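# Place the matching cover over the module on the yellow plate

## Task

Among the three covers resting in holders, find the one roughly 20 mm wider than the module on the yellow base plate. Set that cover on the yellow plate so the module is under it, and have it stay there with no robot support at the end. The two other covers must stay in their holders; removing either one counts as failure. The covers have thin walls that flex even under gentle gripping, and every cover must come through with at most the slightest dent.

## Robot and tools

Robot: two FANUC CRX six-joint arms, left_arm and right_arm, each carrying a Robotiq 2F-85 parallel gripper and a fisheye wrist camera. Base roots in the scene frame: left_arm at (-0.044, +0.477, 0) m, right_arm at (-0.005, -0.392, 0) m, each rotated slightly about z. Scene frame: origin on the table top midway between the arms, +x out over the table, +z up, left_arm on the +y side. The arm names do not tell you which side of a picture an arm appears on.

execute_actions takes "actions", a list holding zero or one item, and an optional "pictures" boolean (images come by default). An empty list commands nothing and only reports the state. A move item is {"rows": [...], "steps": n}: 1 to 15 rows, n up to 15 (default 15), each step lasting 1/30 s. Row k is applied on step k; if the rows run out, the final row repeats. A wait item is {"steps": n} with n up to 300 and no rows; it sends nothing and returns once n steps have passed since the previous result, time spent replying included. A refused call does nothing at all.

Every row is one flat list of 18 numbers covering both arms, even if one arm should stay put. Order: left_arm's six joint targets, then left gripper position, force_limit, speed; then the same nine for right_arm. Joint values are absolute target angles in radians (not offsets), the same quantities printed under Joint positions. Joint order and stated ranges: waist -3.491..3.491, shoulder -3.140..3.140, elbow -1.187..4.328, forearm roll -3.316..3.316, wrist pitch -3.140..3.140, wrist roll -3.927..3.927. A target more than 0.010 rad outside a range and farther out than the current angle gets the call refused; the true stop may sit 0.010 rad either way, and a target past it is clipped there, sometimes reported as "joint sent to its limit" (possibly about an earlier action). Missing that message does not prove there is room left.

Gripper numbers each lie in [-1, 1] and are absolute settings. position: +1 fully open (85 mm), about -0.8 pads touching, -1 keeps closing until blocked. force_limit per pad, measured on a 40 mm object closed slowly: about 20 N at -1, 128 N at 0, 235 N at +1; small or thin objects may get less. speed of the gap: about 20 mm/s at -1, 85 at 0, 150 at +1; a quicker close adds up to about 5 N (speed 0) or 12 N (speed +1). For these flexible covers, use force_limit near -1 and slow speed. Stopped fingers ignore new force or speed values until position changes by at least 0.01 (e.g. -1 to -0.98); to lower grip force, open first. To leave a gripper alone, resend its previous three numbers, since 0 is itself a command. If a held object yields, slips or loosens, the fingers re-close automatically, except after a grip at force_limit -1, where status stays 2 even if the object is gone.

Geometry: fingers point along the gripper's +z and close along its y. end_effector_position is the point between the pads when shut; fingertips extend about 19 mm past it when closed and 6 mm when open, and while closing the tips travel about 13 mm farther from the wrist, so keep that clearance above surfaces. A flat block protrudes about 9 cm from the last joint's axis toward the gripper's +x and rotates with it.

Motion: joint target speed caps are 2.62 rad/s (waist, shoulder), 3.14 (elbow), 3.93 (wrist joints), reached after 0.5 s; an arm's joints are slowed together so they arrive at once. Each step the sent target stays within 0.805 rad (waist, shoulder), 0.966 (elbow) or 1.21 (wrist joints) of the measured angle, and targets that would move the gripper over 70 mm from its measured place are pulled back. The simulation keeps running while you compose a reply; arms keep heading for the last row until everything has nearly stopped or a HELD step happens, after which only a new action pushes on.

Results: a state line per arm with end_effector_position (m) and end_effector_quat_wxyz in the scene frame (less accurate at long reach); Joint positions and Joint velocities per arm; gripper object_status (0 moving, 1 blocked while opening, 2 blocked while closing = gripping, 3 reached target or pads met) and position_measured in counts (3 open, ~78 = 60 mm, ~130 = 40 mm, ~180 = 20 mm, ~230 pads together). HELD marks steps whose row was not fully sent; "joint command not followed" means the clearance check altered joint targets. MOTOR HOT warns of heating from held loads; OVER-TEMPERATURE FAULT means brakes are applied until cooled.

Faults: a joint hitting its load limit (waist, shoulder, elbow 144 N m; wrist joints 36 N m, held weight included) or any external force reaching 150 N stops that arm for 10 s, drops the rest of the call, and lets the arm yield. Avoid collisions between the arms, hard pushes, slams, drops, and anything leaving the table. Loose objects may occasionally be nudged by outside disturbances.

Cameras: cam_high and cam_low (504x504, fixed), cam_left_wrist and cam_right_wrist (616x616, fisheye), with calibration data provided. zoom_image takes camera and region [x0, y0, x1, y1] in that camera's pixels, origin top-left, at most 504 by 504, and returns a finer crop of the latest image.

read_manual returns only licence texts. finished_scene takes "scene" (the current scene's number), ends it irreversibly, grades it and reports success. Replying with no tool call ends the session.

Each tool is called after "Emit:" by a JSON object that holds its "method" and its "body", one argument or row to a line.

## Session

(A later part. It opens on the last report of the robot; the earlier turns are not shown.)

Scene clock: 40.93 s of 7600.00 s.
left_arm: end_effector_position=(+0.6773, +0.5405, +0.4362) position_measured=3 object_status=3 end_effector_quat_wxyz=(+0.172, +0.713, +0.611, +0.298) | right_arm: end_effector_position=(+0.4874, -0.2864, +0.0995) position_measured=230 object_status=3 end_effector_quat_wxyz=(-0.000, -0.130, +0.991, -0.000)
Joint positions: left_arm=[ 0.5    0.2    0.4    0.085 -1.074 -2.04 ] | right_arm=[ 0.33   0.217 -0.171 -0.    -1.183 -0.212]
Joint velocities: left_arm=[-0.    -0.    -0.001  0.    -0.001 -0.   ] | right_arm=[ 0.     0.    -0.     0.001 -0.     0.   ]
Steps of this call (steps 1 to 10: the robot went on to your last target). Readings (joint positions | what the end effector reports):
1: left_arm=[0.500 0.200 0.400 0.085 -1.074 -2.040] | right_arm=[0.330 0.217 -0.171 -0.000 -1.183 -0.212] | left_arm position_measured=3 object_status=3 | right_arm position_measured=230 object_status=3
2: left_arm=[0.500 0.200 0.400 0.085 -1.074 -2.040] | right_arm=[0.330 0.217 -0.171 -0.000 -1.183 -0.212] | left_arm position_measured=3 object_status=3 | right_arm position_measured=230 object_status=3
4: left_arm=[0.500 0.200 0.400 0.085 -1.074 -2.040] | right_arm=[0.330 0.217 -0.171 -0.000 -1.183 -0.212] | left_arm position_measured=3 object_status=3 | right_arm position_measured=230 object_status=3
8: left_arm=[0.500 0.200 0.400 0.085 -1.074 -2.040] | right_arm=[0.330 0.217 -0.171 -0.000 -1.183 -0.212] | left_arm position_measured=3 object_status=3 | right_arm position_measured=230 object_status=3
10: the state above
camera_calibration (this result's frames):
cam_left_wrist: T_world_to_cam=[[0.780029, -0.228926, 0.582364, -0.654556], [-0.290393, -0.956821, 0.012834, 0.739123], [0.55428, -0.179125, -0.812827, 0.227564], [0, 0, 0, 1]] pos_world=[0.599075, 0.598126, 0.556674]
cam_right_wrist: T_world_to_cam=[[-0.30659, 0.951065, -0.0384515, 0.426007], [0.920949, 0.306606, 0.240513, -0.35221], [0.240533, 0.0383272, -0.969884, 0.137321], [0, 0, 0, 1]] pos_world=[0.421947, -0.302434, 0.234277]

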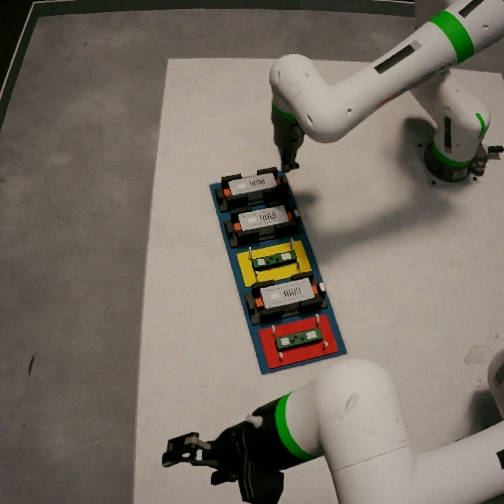

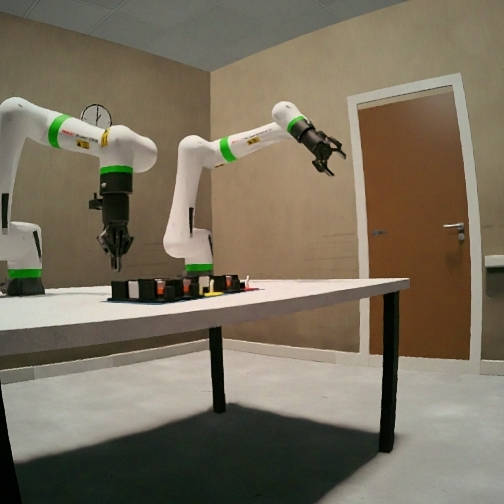

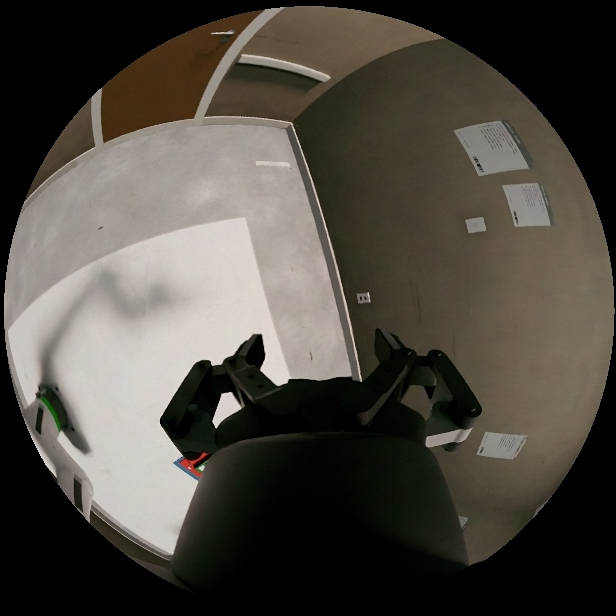

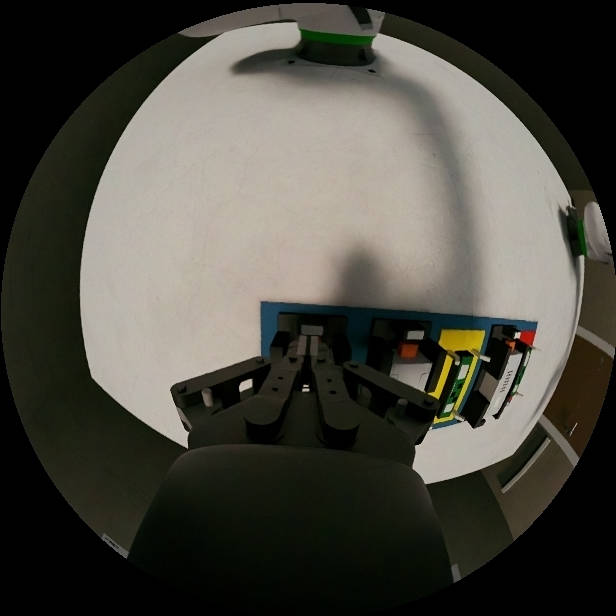

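Emit:
{"method": "execute_actions", "body": {
  "actions": [
    {"rows":[[0.5,0.2,0.4,0.085,-1.074,-2.04,1,0,0,0.33,0.254,-0.215,0,-1.103,-0.212,-0.9,-1,1]],"steps":15}
  ]
}}

Emit:
{"method": "execute_actions", "body": {
  "actions": [
    {"rows":[[0.5,0.2,0.4,0.085,-1.074,-2.04,1,0,0,0.33,0.264,-0.227,0,-1.08,-0.212,-0.9,-1,1]],"steps":15}
  ]
}}

Emit:
{"method": "zoom_image", "body": {
  "camera": "cam_low",
  "region": [80, 240, 240, 310]
}}

Emit:
{"method": "zoom_image", "body": {
  "camera": "cam_high",
  "region": [200, 140, 320, 250]
}}

Scene clock: 42.43 s of 7600.00 s.
left_arm: end_effector_position=(+0.6773, +0.5405, +0.4362) position_measured=3 object_status=3 end_effector_quat_wxyz=(+0.172, +0.713, +0.611, +0.298) | right_arm: end_effector_position=(+0.4873, -0.2864, +0.0643) position_measured=230 object_status=3 end_effector_quat_wxyz=(-0.001, -0.130, +0.991, -0.000)
Joint positions: left_arm=[ 0.5    0.2    0.4    0.085 -1.074 -2.04 ] | right_arm=[ 0.33   0.254 -0.215  0.    -1.103 -0.212]
Joint velocities: left_arm=[-0.001 -0.    -0.001  0.     0.001 -0.   ] | right_arm=[-0.     0.    -0.    -0.     0.    -0.001]
Steps of this call (steps 1 to 15: the robot went on to your last target; steps 16 to 30: nothing new was sent; steps 31 to 45: all 15 steps of this action). Readings (joint positions | what the end effector reports):
31: left_arm=[0.500 0.200 0.400 0.085 -1.074 -2.040] | right_arm=[0.330 0.217 -0.171 0.000 -1.182 -0.212] | left_arm position_measured=3 object_status=3 | right_arm position_measured=230 object_status=3
32: left_arm=[0.500 0.200 0.400 0.085 -1.074 -2.040] | right_arm=[0.330 0.220 -0.175 0.000 -1.175 -0.212] | left_arm position_measured=3 object_status=3 | right_arm position_measured=230 object_status=3
34: left_arm=[0.500 0.200 0.400 0.085 -1.074 -2.040] | right_arm=[0.330 0.237 -0.196 0.000 -1.137 -0.212] | left_arm position_measured=3 object_status=3 | right_arm position_measured=230 object_status=3
38: left_arm=[0.500 0.200 0.400 0.085 -1.074 -2.040] | right_arm=[0.330 0.254 -0.215 0.000 -1.103 -0.212] | left_arm position_measured=3 object_status=3 | right_arm position_measured=230 object_status=3
45: the state above
camera_calibration (this result's frames):
cam_left_wrist: T_world_to_cam=[[0.780029, -0.228926, 0.582364, -0.654556], [-0.290393, -0.956821, 0.0128339, 0.739123], [0.55428, -0.179125, -0.812827, 0.227564], [0, 0, 0, 1]] pos_world=[0.599075, 0.598126, 0.556674]
cam_right_wrist: T_world_to_cam=[[-0.306674, 0.951028, -0.0386889, 0.424717], [0.921149, 0.306783, 0.239519, -0.343686], [0.239659, 0.037816, -0.97012, 0.10346], [0, 0, 0, 1]] pos_world=[0.42204, -0.302393, 0.199119]

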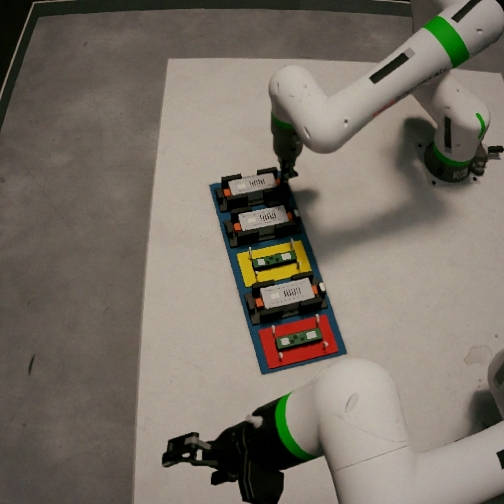

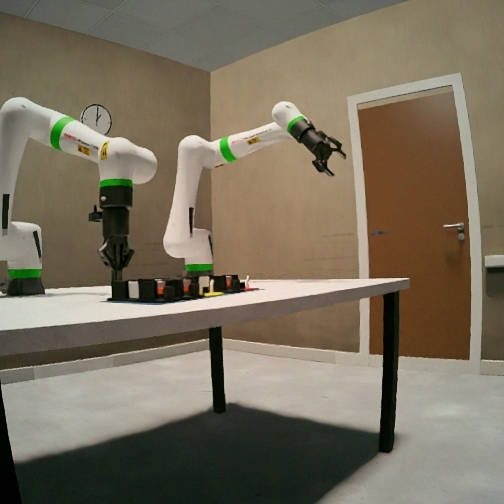

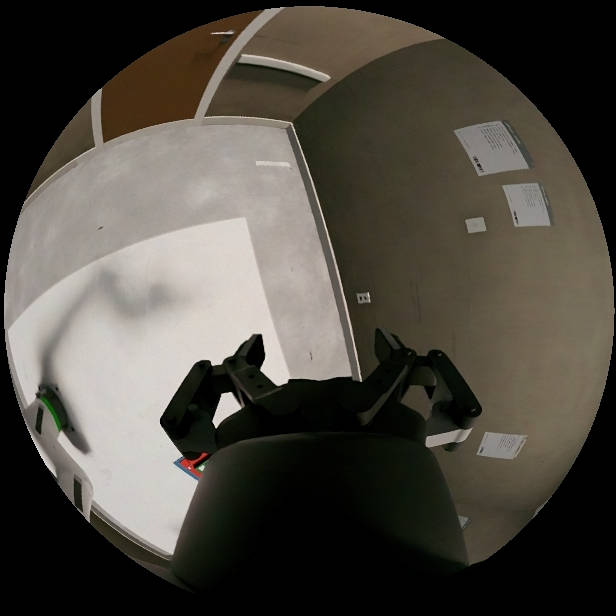

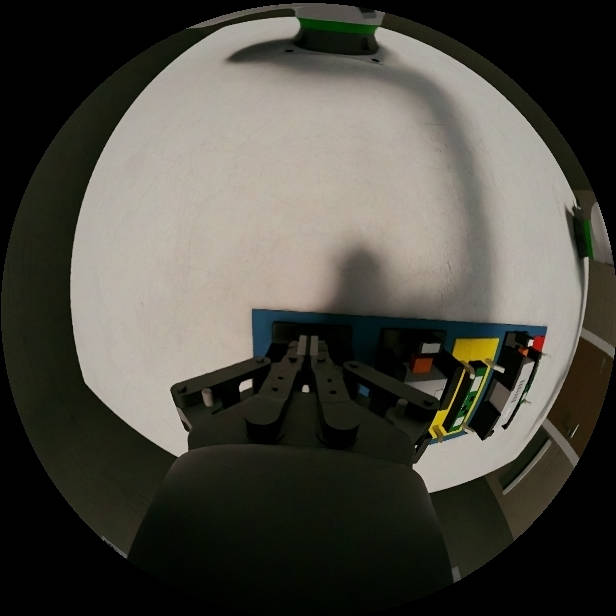

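Scene clock: 52.57 s of 7600.00 s.
left_arm: end_effector_position=(+0.6773, +0.5405, +0.4362) position_measured=3 object_status=3 end_effector_quat_wxyz=(+0.172, +0.713, +0.611, +0.298) | right_arm: end_effector_position=(+0.4879, -0.2862, +0.0613) position_measured=230 object_status=3 end_effector_quat_wxyz=(+0.001, -0.131, +0.991, +0.000)
Joint positions: left_arm=[ 0.5    0.2    0.4    0.085 -1.074 -2.04 ] | right_arm=[ 0.33   0.257 -0.219  0.001 -1.093 -0.212]
Joint velocities: left_arm=[-0.    -0.     0.    -0.001 -0.     0.001] | right_arm=[-0.    -0.    -0.    -0.    -0.     0.002]
FORCE FAULT: contact force on the right arm reached its limit, and that arm stopped for 10 seconds. The contact can be on any part of that arm, not only on its tool. That arm's remaining commands of this call were not run. That arm holds still and accepts commands again. Move the arm away from the contact; if what it grips holds it there, let go first. Pushing or pulling that hard again can fault the arm again.
The stop of the right arm began at step 4 of this call (marked STOPPED below). From that step on that arm followed nothing that you had sent. 12 of its steps, steps kept back included, did not run and will not run. Nothing is kept back now, and the robot has no last target.
Steps of this call (steps 1 to 15: all 15 steps of this action; steps 16 to 304: the stop continued). Readings (joint positions | what the end effector reports):
1: left_arm=[0.500 0.200 0.400 0.085 -1.074 -2.040] | right_arm=[0.330 0.254 -0.215 0.000 -1.102 -0.212] | left_arm position_measured=3 object_status=3 | right_arm position_measured=230 object_status=3
2: left_arm=[0.500 0.200 0.400 0.085 -1.074 -2.040] | right_arm=[0.330 0.257 -0.219 0.000 -1.095 -0.212] | left_arm position_measured=3 object_status=3 | right_arm position_measured=230 object_status=3
4: left_arm=[0.500 0.200 0.400 0.085 -1.074 -2.040] | right_arm=[0.330 0.257 -0.219 0.001 -1.093 -0.212] | left_arm position_measured=3 object_status=3 | right_arm position_measured=230 object_status=3 STOPPED (the right arm)
8: left_arm=[0.500 0.200 0.400 0.085 -1.074 -2.040] | right_arm=[0.330 0.257 -0.219 0.001 -1.093 -0.212] | left_arm position_measured=3 object_status=3 | right_arm position_measured=230 object_status=3
304: the state above
camera_calibration (this result's frames):
cam_left_wrist: T_world_to_cam=[[0.780029, -0.228925, 0.582364, -0.654557], [-0.290392, -0.956822, 0.0128348, 0.739122], [0.55428, -0.179126, -0.812827, 0.227564], [0, 0, 0, 1]] pos_world=[0.599075, 0.598126, 0.556674]
cam_right_wrist: T_world_to_cam=[[-0.3068, 0.950988, -0.0386785, 0.424683], [0.920462, 0.306799, 0.242123, -0.343382], [0.242122, 0.038681, -0.969474, 0.0994749], [0, 0, 0, 1]] pos_world=[0.422278, -0.302367, 0.196005]

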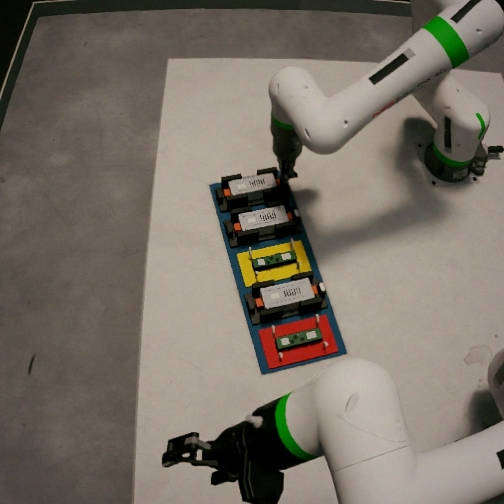

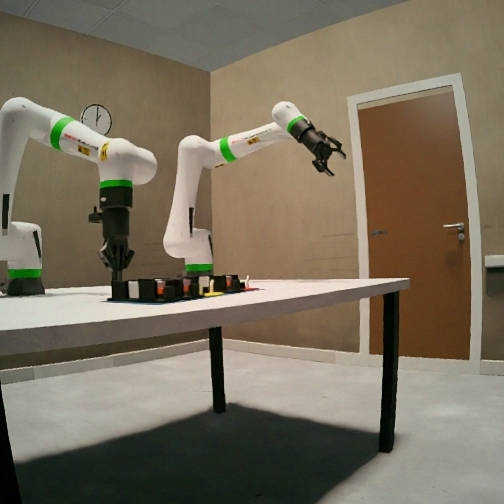

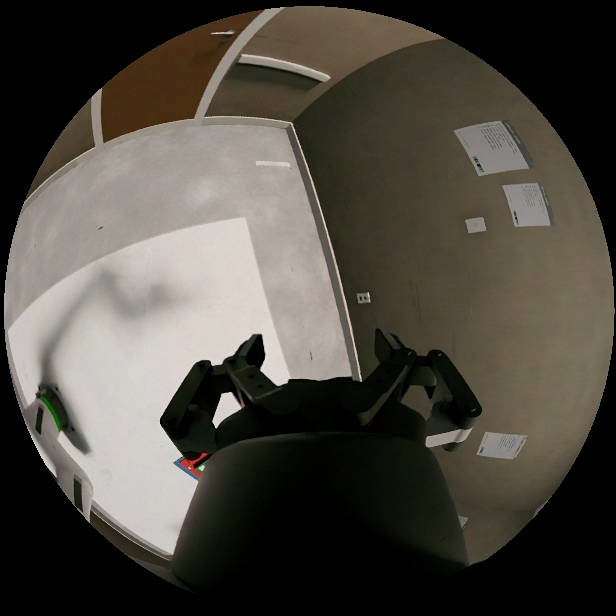

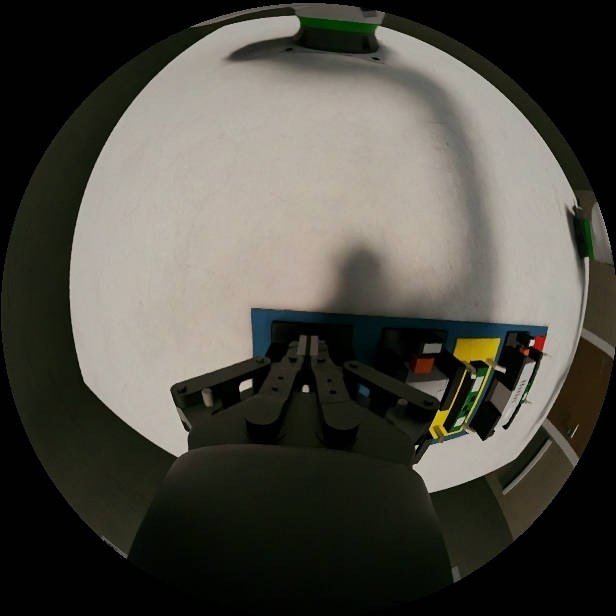

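Region (80, 240, 240, 310) of cam_low's 504x504 image, scaled by 3.150, with more detail than that image has; it fills the top 220 rows of this view, and the rest is white.

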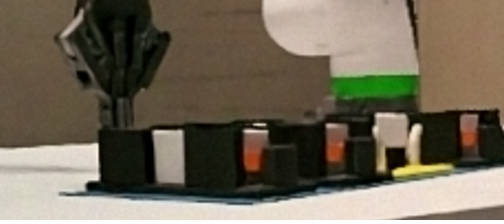

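Region (200, 140, 320, 250) of cam_high's 504x504 image, scaled by 4.200, with more detail than that image has; it fills the top 462 rows of this view, and the rest is white.

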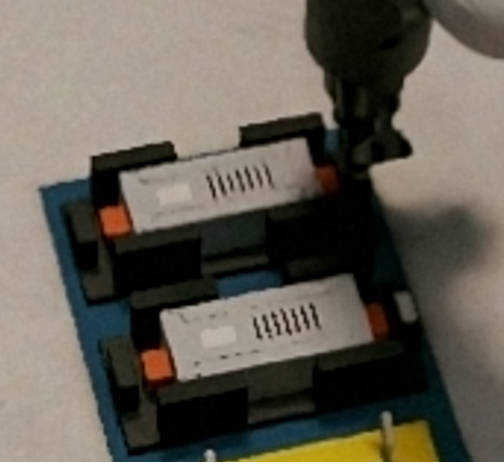

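Emit:
{"method": "execute_actions", "body": {
  "actions": [
    {"rows":[[0.5,0.2,0.4,0.085,-1.074,-2.04,1,0,0,0.33,0.19,-0.13,0,-1.25,-0.212,-0.9,-1,1]],"steps":15}
  ]
}}

Emit:
{"method": "zoom_image", "body": {
  "camera": "cam_high",
  "region": [200, 140, 320, 250]
}}

Emit:
{"method": "zoom_image", "body": {
  "camera": "cam_right_wrist",
  "region": [220, 260, 480, 420]
}}

Scene clock: 53.73 s of 7600.00 s.
left_arm: end_effector_position=(+0.6773, +0.5405, +0.4362) position_measured=3 object_status=3 end_effector_quat_wxyz=(+0.172, +0.713, +0.611, +0.298) | right_arm: end_effector_position=(+0.4870, -0.2866, +0.1292) position_measured=230 object_status=3 end_effector_quat_wxyz=(+0.000, -0.130, +0.991, +0.000)
Joint positions: left_arm=[ 0.5    0.2    0.4    0.085 -1.074 -2.04 ] | right_arm=[ 0.33   0.19  -0.13   0.    -1.25  -0.212]
Joint velocities: left_arm=[-0.    -0.     0.     0.001  0.     0.   ] | right_arm=[ 0.     0.     0.001 -0.     0.    -0.003]
Steps of this call (steps 1 to 20: nothing new was sent; steps 21 to 35: all 15 steps of this action). Readings (joint positions | what the end effector reports):
21: left_arm=[0.500 0.200 0.400 0.085 -1.074 -2.040] | right_arm=[0.330 0.257 -0.219 0.001 -1.094 -0.212] | left_arm position_measured=3 object_status=3 | right_arm position_measured=230 object_status=3
22: left_arm=[0.500 0.200 0.400 0.085 -1.074 -2.040] | right_arm=[0.330 0.254 -0.216 -0.000 -1.101 -0.212] | left_arm position_measured=3 object_status=3 | right_arm position_measured=230 object_status=3
24: left_arm=[0.500 0.200 0.400 0.085 -1.074 -2.040] | right_arm=[0.330 0.238 -0.192 -0.000 -1.141 -0.212] | left_arm position_measured=3 object_status=3 | right_arm position_measured=230 object_status=3
28: left_arm=[0.500 0.200 0.400 0.085 -1.074 -2.040] | right_arm=[0.330 0.193 -0.134 0.000 -1.242 -0.212] | left_arm position_measured=3 object_status=3 | right_arm position_measured=230 object_status=3
35: the state above
camera_calibration (this result's frames):
cam_left_wrist: T_world_to_cam=[[0.780029, -0.228925, 0.582364, -0.654557], [-0.290392, -0.956822, 0.0128346, 0.739122], [0.55428, -0.179125, -0.812827, 0.227564], [0, 0, 0, 1]] pos_world=[0.599075, 0.598126, 0.556674]
cam_right_wrist: T_world_to_cam=[[-0.306621, 0.951058, -0.0383732, 0.427225], [0.920683, 0.306575, 0.241565, -0.359007], [0.241507, 0.0387394, -0.969626, 0.165835], [0, 0, 0, 1]] pos_world=[0.421478, -0.302678, 0.263916]

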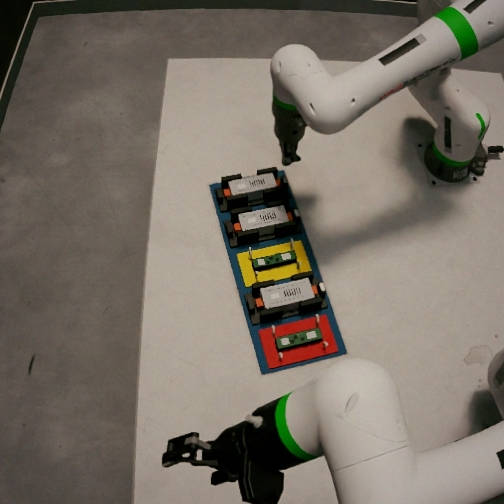

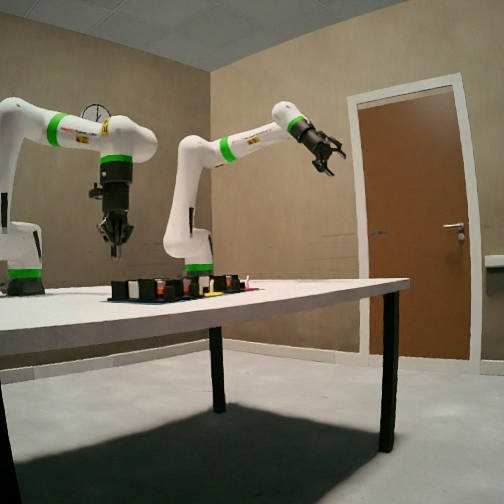

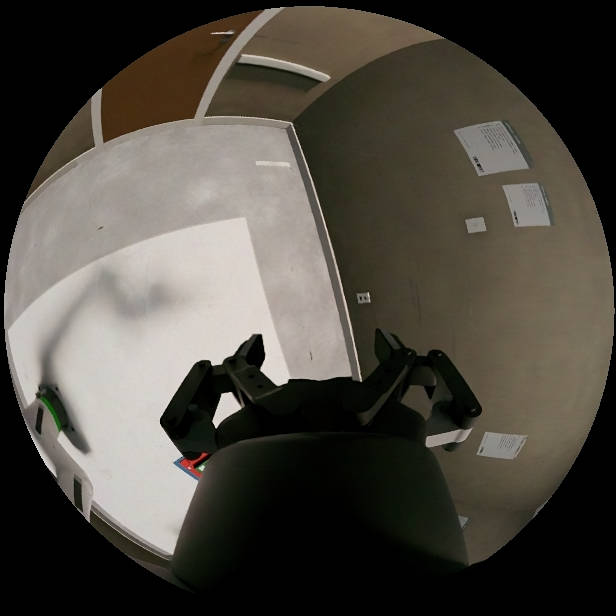

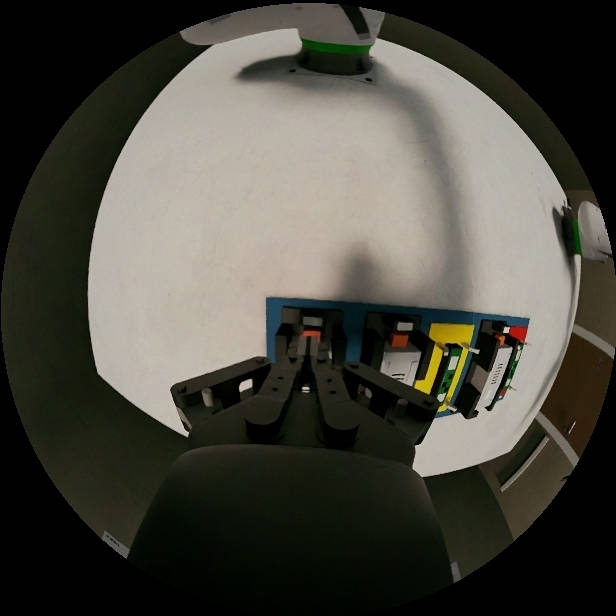

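Region (200, 140, 320, 250) of cam_high's 504x504 image, scaled by 4.200, with more detail than that image has; it fills the top 462 rows of this view, and the rest is white.

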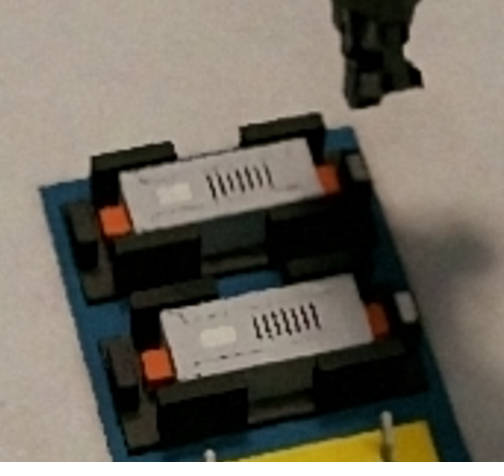

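Region (220, 260, 480, 420) of cam_right_wrist's 616x616 image, scaled by 1.938, with more detail than that image has; it fills the top 310 rows of this view, and the rest is white.

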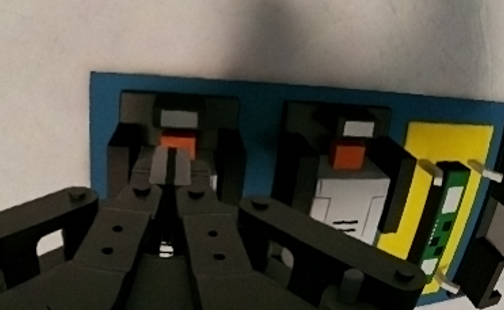

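Emit:
{"method": "execute_actions", "body": {
  "actions": [
    {"rows":[[0.5,0.2,0.4,0.085,-1.074,-2.04,1,0,0,0.303,0.375,0.132,0,-1.328,-0.185,0.5,-1,1]],"steps":15}
  ],
  "pictures": false
}}

Emit:
{"method": "execute_actions", "body": {
  "actions": [
    {"rows":[[0.5,0.2,0.4,0.085,-1.074,-2.04,1,0,0,0.303,0.408,0.069,0,-1.232,-0.185,0.5,-1,1],[0.5,0.2,0.4,0.085,-1.074,-2.04,1,0,0,0.303,0.408,0.069,0,-1.232,-0.185,0.5,-1,1],[0.5,0.2,0.4,0.085,-1.074,-2.04,1,0,0,0.303,0.408,0.069,0,-1.232,-0.185,0.5,-1,1],[0.5,0.2,0.4,0.085,-1.074,-2.04,1,0,0,0.303,0.424,0.041,0,-1.188,-0.185,0.5,-1,1],[0.5,0.2,0.4,0.085,-1.074,-2.04,1,0,0,0.303,0.424,0.041,0,-1.188,-0.185,0.5,-1,1],[0.5,0.2,0.4,0.085,-1.074,-2.04,1,0,0,0.303,0.424,0.041,0,-1.188,-0.185,0.5,-1,1],[0.5,0.2,0.4,0.085,-1.074,-2.04,1,0,0,0.303,0.461,0,0,-1.11,-0.185,0.5,-1,1]],"steps":15}
  ],
  "pictures": false
}}

Emit:
{"method": "execute_actions", "body": {
  "actions": [
    {"rows":[[0.5,0.2,0.4,0.085,-1.074,-2.04,1,0,0,0.303,0.461,0,0,-1.11,-0.185,-1,-1,-1]],"steps":15}
  ],
  "pictures": false
}}

Emit:
{"method": "execute_actions", "body": {
  "actions": [
    {"steps":40}
  ],
  "pictures": false
}}

Emit:
{"method": "execute_actions", "body": {
  "actions": [
    {"rows":[[0.5,0.2,0.4,0.085,-1.074,-2.04,1,0,0,0.303,0.454,0.008,0,-1.125,-0.185,-1,-1,-1],[0.5,0.2,0.4,0.085,-1.074,-2.04,1,0,0,0.303,0.454,0.008,0,-1.125,-0.185,-1,-1,-1],[0.5,0.2,0.4,0.085,-1.074,-2.04,1,0,0,0.303,0.454,0.008,0,-1.125,-0.185,-1,-1,-1],[0.5,0.2,0.4,0.085,-1.074,-2.04,1,0,0,0.303,0.454,0.008,0,-1.125,-0.185,-1,-1,-1],[0.5,0.2,0.4,0.085,-1.074,-2.04,1,0,0,0.303,0.444,0.019,0,-1.146,-0.185,-1,-1,-1],[0.5,0.2,0.4,0.085,-1.074,-2.04,1,0,0,0.303,0.444,0.019,0,-1.146,-0.185,-1,-1,-1],[0.5,0.2,0.4,0.085,-1.074,-2.04,1,0,0,0.303,0.444,0.019,0,-1.146,-0.185,-1,-1,-1],[0.5,0.2,0.4,0.085,-1.074,-2.04,1,0,0,0.303,0.444,0.019,0,-1.146,-0.185,-1,-1,-1],[0.5,0.2,0.4,0.085,-1.074,-2.04,1,0,0,0.303,0.434,0.03,0,-1.167,-0.185,-1,-1,-1]],"steps":15}
  ]
}}

Emit:
{"method": "zoom_image", "body": {
  "camera": "cam_low",
  "region": [80, 240, 240, 310]
}}

Emit:
{"method": "zoom_image", "body": {
  "camera": "cam_right_wrist",
  "region": [200, 200, 460, 420]
}}

Scene clock: 57.23 s of 7600.00 s.
left_arm: end_effector_position=(+0.6773, +0.5405, +0.4362) position_measured=3 object_status=3 end_effector_quat_wxyz=(+0.172, +0.713, +0.611, +0.298) | right_arm: end_effector_position=(+0.5632, -0.2646, +0.1398) position_measured=74 object_status=0 end_effector_quat_wxyz=(-0.000, -0.130, +0.991, -0.000)
Joint positions: left_arm=[ 0.5    0.2    0.4    0.085 -1.074 -2.04 ] | right_arm=[ 0.303  0.375  0.132 -0.    -1.328 -0.185]
Joint velocities: left_arm=[-0.     0.     0.     0.    -0.001 -0.   ] | right_arm=[-0.    -0.     0.003 -0.    -0.    -0.001]
Steps of this call (steps 1 to 15: the robot went on to your last target; steps 16 to 90: nothing new was sent; steps 91 to 105: all 15 steps of this action). Readings (joint positions | what the end effector reports):
91: left_arm=[0.500 0.200 0.400 0.085 -1.074 -2.040] | right_arm=[0.330 0.191 -0.129 -0.000 -1.250 -0.212] | left_arm position_measured=3 object_status=3 | right_arm position_measured=230 object_status=0
92: left_arm=[0.500 0.200 0.400 0.085 -1.074 -2.040] | right_arm=[0.329 0.194 -0.124 -0.000 -1.252 -0.212] | left_arm position_measured=3 object_status=3 | right_arm position_measured=228 object_status=0
94: left_arm=[0.500 0.200 0.400 0.085 -1.074 -2.040] | right_arm=[0.326 0.217 -0.092 -0.000 -1.261 -0.208] | left_arm position_measured=3 object_status=3 | right_arm position_measured=210 object_status=0
98: left_arm=[0.500 0.200 0.400 0.085 -1.074 -2.040] | right_arm=[0.312 0.313 0.045 -0.000 -1.302 -0.194] | left_arm position_measured=3 object_status=3 | right_arm position_measured=159 object_status=0
105: the state above

Scene clock: 57.73 s of 7600.00 s.
left_arm: end_effector_position=(+0.6773, +0.5405, +0.4362) position_measured=3 object_status=3 end_effector_quat_wxyz=(+0.172, +0.713, +0.611, +0.298) | right_arm: end_effector_position=(+0.5633, -0.2646, +0.0378) position_measured=66 object_status=3 end_effector_quat_wxyz=(-0.000, -0.130, +0.991, -0.000)
Joint positions: left_arm=[ 0.5    0.2    0.4    0.085 -1.074 -2.04 ] | right_arm=[ 0.303  0.461  0.    -0.    -1.11  -0.185]
Joint velocities: left_arm=[ 0.     0.     0.001  0.    -0.     0.   ] | right_arm=[ 0.001  0.    -0.003 -0.001  0.003  0.   ]
Steps of this call (steps 1 to 15: all 15 steps of this action). Readings (joint positions | what the end effector reports):
1: left_arm=[0.500 0.200 0.400 0.085 -1.074 -2.040] | right_arm=[0.303 0.375 0.132 -0.000 -1.328 -0.185] | left_arm position_measured=3 object_status=3 | right_arm position_measured=70 object_status=0
2: left_arm=[0.500 0.200 0.400 0.085 -1.074 -2.040] | right_arm=[0.303 0.377 0.127 0.000 -1.320 -0.185] | left_arm position_measured=3 object_status=3 | right_arm position_measured=68 object_status=0
4: left_arm=[0.500 0.200 0.400 0.085 -1.074 -2.040] | right_arm=[0.303 0.391 0.100 0.000 -1.280 -0.185] | left_arm position_measured=3 object_status=3 | right_arm position_measured=67 object_status=0
8: left_arm=[0.500 0.200 0.400 0.085 -1.074 -2.040] | right_arm=[0.303 0.427 0.039 0.000 -1.181 -0.185] | left_arm position_measured=3 object_status=3 | right_arm position_measured=66 object_status=0
15: the state above

Scene clock: 58.23 s of 7600.00 s.
left_arm: end_effector_position=(+0.6773, +0.5405, +0.4362) position_measured=3 object_status=3 end_effector_quat_wxyz=(+0.172, +0.713, +0.611, +0.298) | right_arm: end_effector_position=(+0.5633, -0.2647, +0.0377) position_measured=88 object_status=0 end_effector_quat_wxyz=(-0.000, -0.130, +0.991, -0.000)
Joint positions: left_arm=[ 0.5    0.2    0.4    0.085 -1.074 -2.04 ] | right_arm=[ 0.303  0.461  0.    -0.    -1.11  -0.185]
Joint velocities: left_arm=[ 0.001  0.     0.    -0.001  0.     0.   ] | right_arm=[-0.     0.    -0.    -0.    -0.     0.001]
Steps of this call (steps 1 to 15: all 15 steps of this action). Readings (joint positions | what the end effector reports):
1: left_arm=[0.500 0.200 0.400 0.085 -1.074 -2.040] | right_arm=[0.303 0.461 0.000 -0.000 -1.110 -0.185] | left_arm position_measured=3 object_status=3 | right_arm position_measured=66 object_status=0
2: left_arm=[0.500 0.200 0.400 0.085 -1.074 -2.040] | right_arm=[0.303 0.461 0.000 -0.000 -1.110 -0.185] | left_arm position_measured=3 object_status=3 | right_arm position_measured=67 object_status=0
4: left_arm=[0.500 0.200 0.400 0.085 -1.074 -2.040] | right_arm=[0.303 0.461 0.000 -0.000 -1.110 -0.185] | left_arm position_measured=3 object_status=3 | right_arm position_measured=69 object_status=0
8: left_arm=[0.500 0.200 0.400 0.085 -1.074 -2.040] | right_arm=[0.303 0.461 0.000 -0.000 -1.110 -0.185] | left_arm position_measured=3 object_status=3 | right_arm position_measured=76 object_status=0
15: the state above

Scene clock: 59.57 s of 7600.00 s.
left_arm: end_effector_position=(+0.6773, +0.5405, +0.4362) position_measured=3 object_status=3 end_effector_quat_wxyz=(+0.172, +0.713, +0.611, +0.298) | right_arm: end_effector_position=(+0.5633, -0.2646, +0.0378) position_measured=122 object_status=2 end_effector_quat_wxyz=(-0.000, -0.130, +0.991, -0.000)
Joint positions: left_arm=[ 0.5    0.2    0.4    0.085 -1.074 -2.04 ] | right_arm=[ 0.303  0.461  0.    -0.    -1.11  -0.185]
Joint velocities: left_arm=[ 0.001  0.    -0.     0.001 -0.    -0.   ] | right_arm=[ 0. -0.  0. -0. -0.  0.]
Steps of this call (steps 1 to 15: the robot went on to your last target; steps 16 to 40: nothing new was sent). Readings (joint positions | what the end effector reports):
1: left_arm=[0.500 0.200 0.400 0.085 -1.074 -2.040] | right_arm=[0.303 0.461 -0.000 -0.000 -1.110 -0.185] | left_arm position_measured=3 object_status=3 | right_arm position_measured=90 object_status=0
2: left_arm=[0.500 0.200 0.400 0.085 -1.074 -2.040] | right_arm=[0.303 0.461 -0.000 -0.000 -1.110 -0.185] | left_arm position_measured=3 object_status=3 | right_arm position_measured=92 object_status=0
4: left_arm=[0.500 0.200 0.400 0.085 -1.074 -2.040] | right_arm=[0.303 0.461 0.000 -0.000 -1.110 -0.185] | left_arm position_measured=3 object_status=3 | right_arm position_measured=95 object_status=0
8: left_arm=[0.500 0.200 0.400 0.085 -1.074 -2.040] | right_arm=[0.303 0.461 -0.000 -0.000 -1.110 -0.185] | left_arm position_measured=3 object_status=3 | right_arm position_measured=102 object_status=0
40: the state above
All arms were judged still, so your last target was given up. Only a new action makes them travel on or press farther. Fingers that are still opening or closing keep moving.

Scene clock: 60.07 s of 7600.00 s.
left_arm: end_effector_position=(+0.6773, +0.5405, +0.4362) position_measured=3 object_status=3 end_effector_quat_wxyz=(+0.172, +0.713, +0.611, +0.298) | right_arm: end_effector_position=(+0.5636, -0.2646, +0.0647) position_measured=122 object_status=2 end_effector_quat_wxyz=(-0.000, -0.130, +0.991, -0.000)
Joint positions: left_arm=[ 0.5    0.2    0.4    0.085 -1.074 -2.04 ] | right_arm=[ 0.303  0.434  0.03   0.    -1.167 -0.185]
Joint velocities: left_arm=[-0.001 -0.     0.    -0.002  0.     0.   ] | right_arm=[-0.    -0.     0.001  0.001 -0.004 -0.   ]
Steps of this call (steps 1 to 15: all 15 steps of this action). Readings (joint positions | what the end effector reports):
1: left_arm=[0.500 0.200 0.400 0.085 -1.074 -2.040] | right_arm=[0.303 0.461 0.000 -0.000 -1.110 -0.185] | left_arm position_measured=3 object_status=3 | right_arm position_measured=122 object_status=2
2: left_arm=[0.500 0.200 0.400 0.085 -1.074 -2.040] | right_arm=[0.303 0.459 0.003 -0.000 -1.116 -0.185] | left_arm position_measured=3 object_status=3 | right_arm position_measured=122 object_status=2
4: left_arm=[0.500 0.200 0.400 0.085 -1.074 -2.040] | right_arm=[0.303 0.455 0.007 0.000 -1.124 -0.185] | left_arm position_measured=3 object_status=3 | right_arm position_measured=122 object_status=2
8: left_arm=[0.500 0.200 0.400 0.085 -1.074 -2.040] | right_arm=[0.303 0.445 0.018 0.000 -1.144 -0.185] | left_arm position_measured=3 object_status=3 | right_arm position_measured=122 object_status=2
15: the state above
camera_calibration (this result's frames):
cam_left_wrist: T_world_to_cam=[[0.780029, -0.228925, 0.582364, -0.654557], [-0.290392, -0.956822, 0.0128348, 0.739122], [0.55428, -0.179126, -0.812827, 0.227564], [0, 0, 0, 1]] pos_world=[0.599075, 0.598126, 0.556674]
cam_right_wrist: T_world_to_cam=[[-0.306614, 0.951053, -0.0385529, 0.427294], [0.920933, 0.306653, 0.240513, -0.420673], [0.240563, 0.0382401, -0.96988, 0.0843664], [0, 0, 0, 1]] pos_world=[0.49813, -0.280605, 0.199476]

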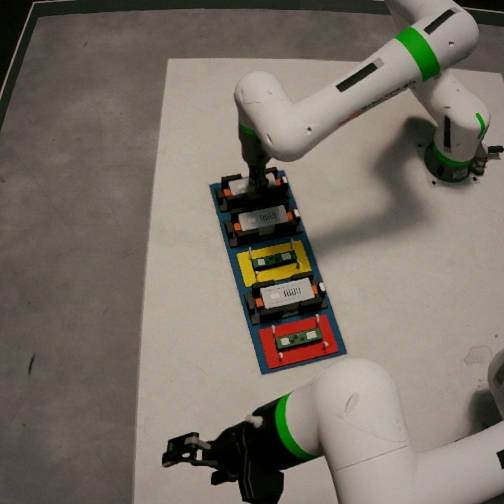

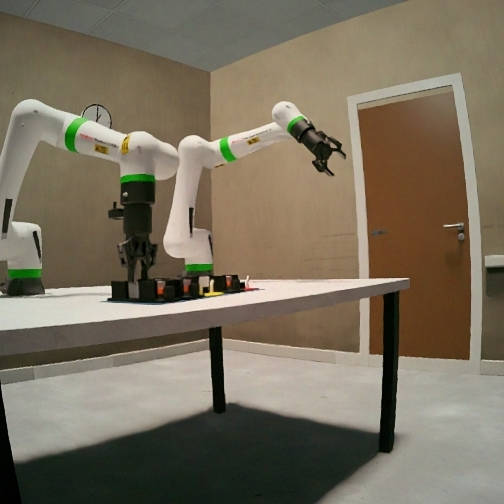

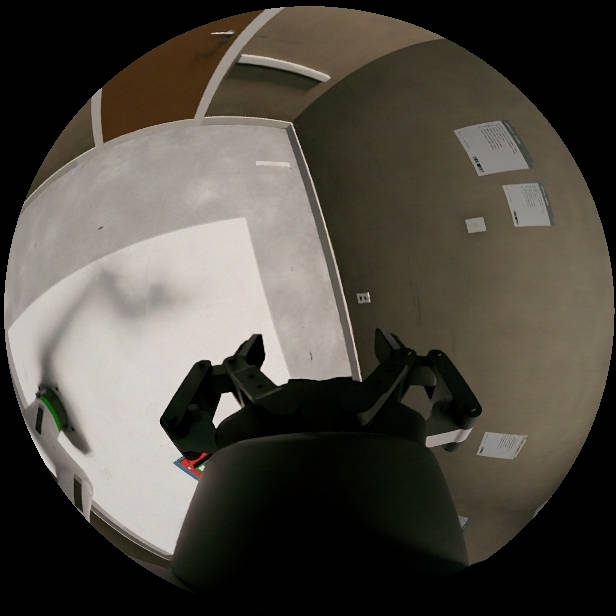

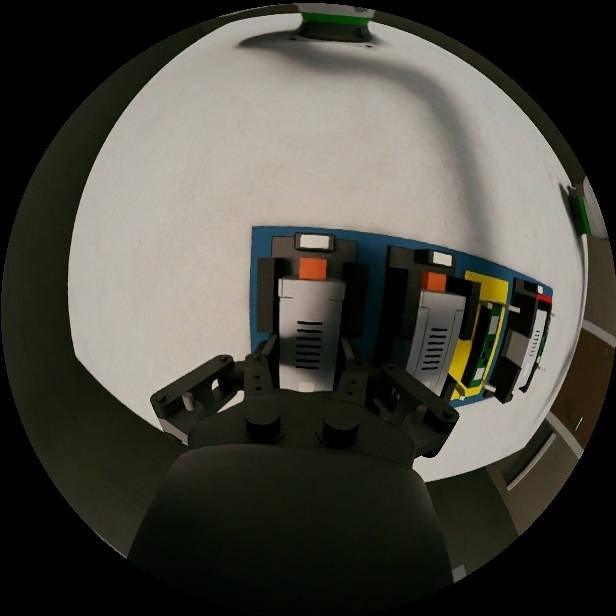

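Region (80, 240, 240, 310) of cam_low's 504x504 image, scaled by 3.150, with more detail than that image has; it fills the top 220 rows of this view, and the rest is white.

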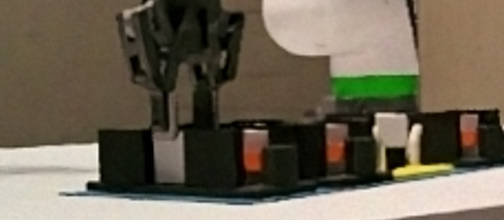

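Region (200, 200, 460, 420) of cam_right_wrist's 616x616 image, scaled by 1.938, with more detail than that image has; it fills the top 426 rows of this view, and the rest is white.

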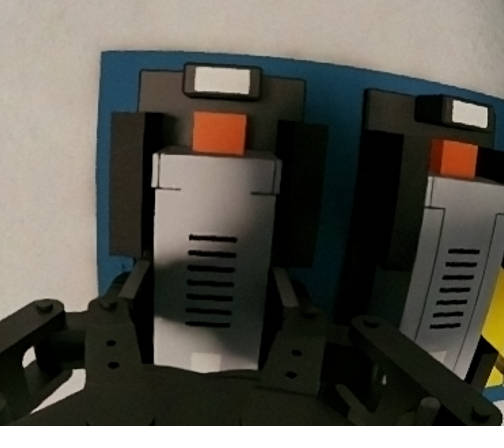

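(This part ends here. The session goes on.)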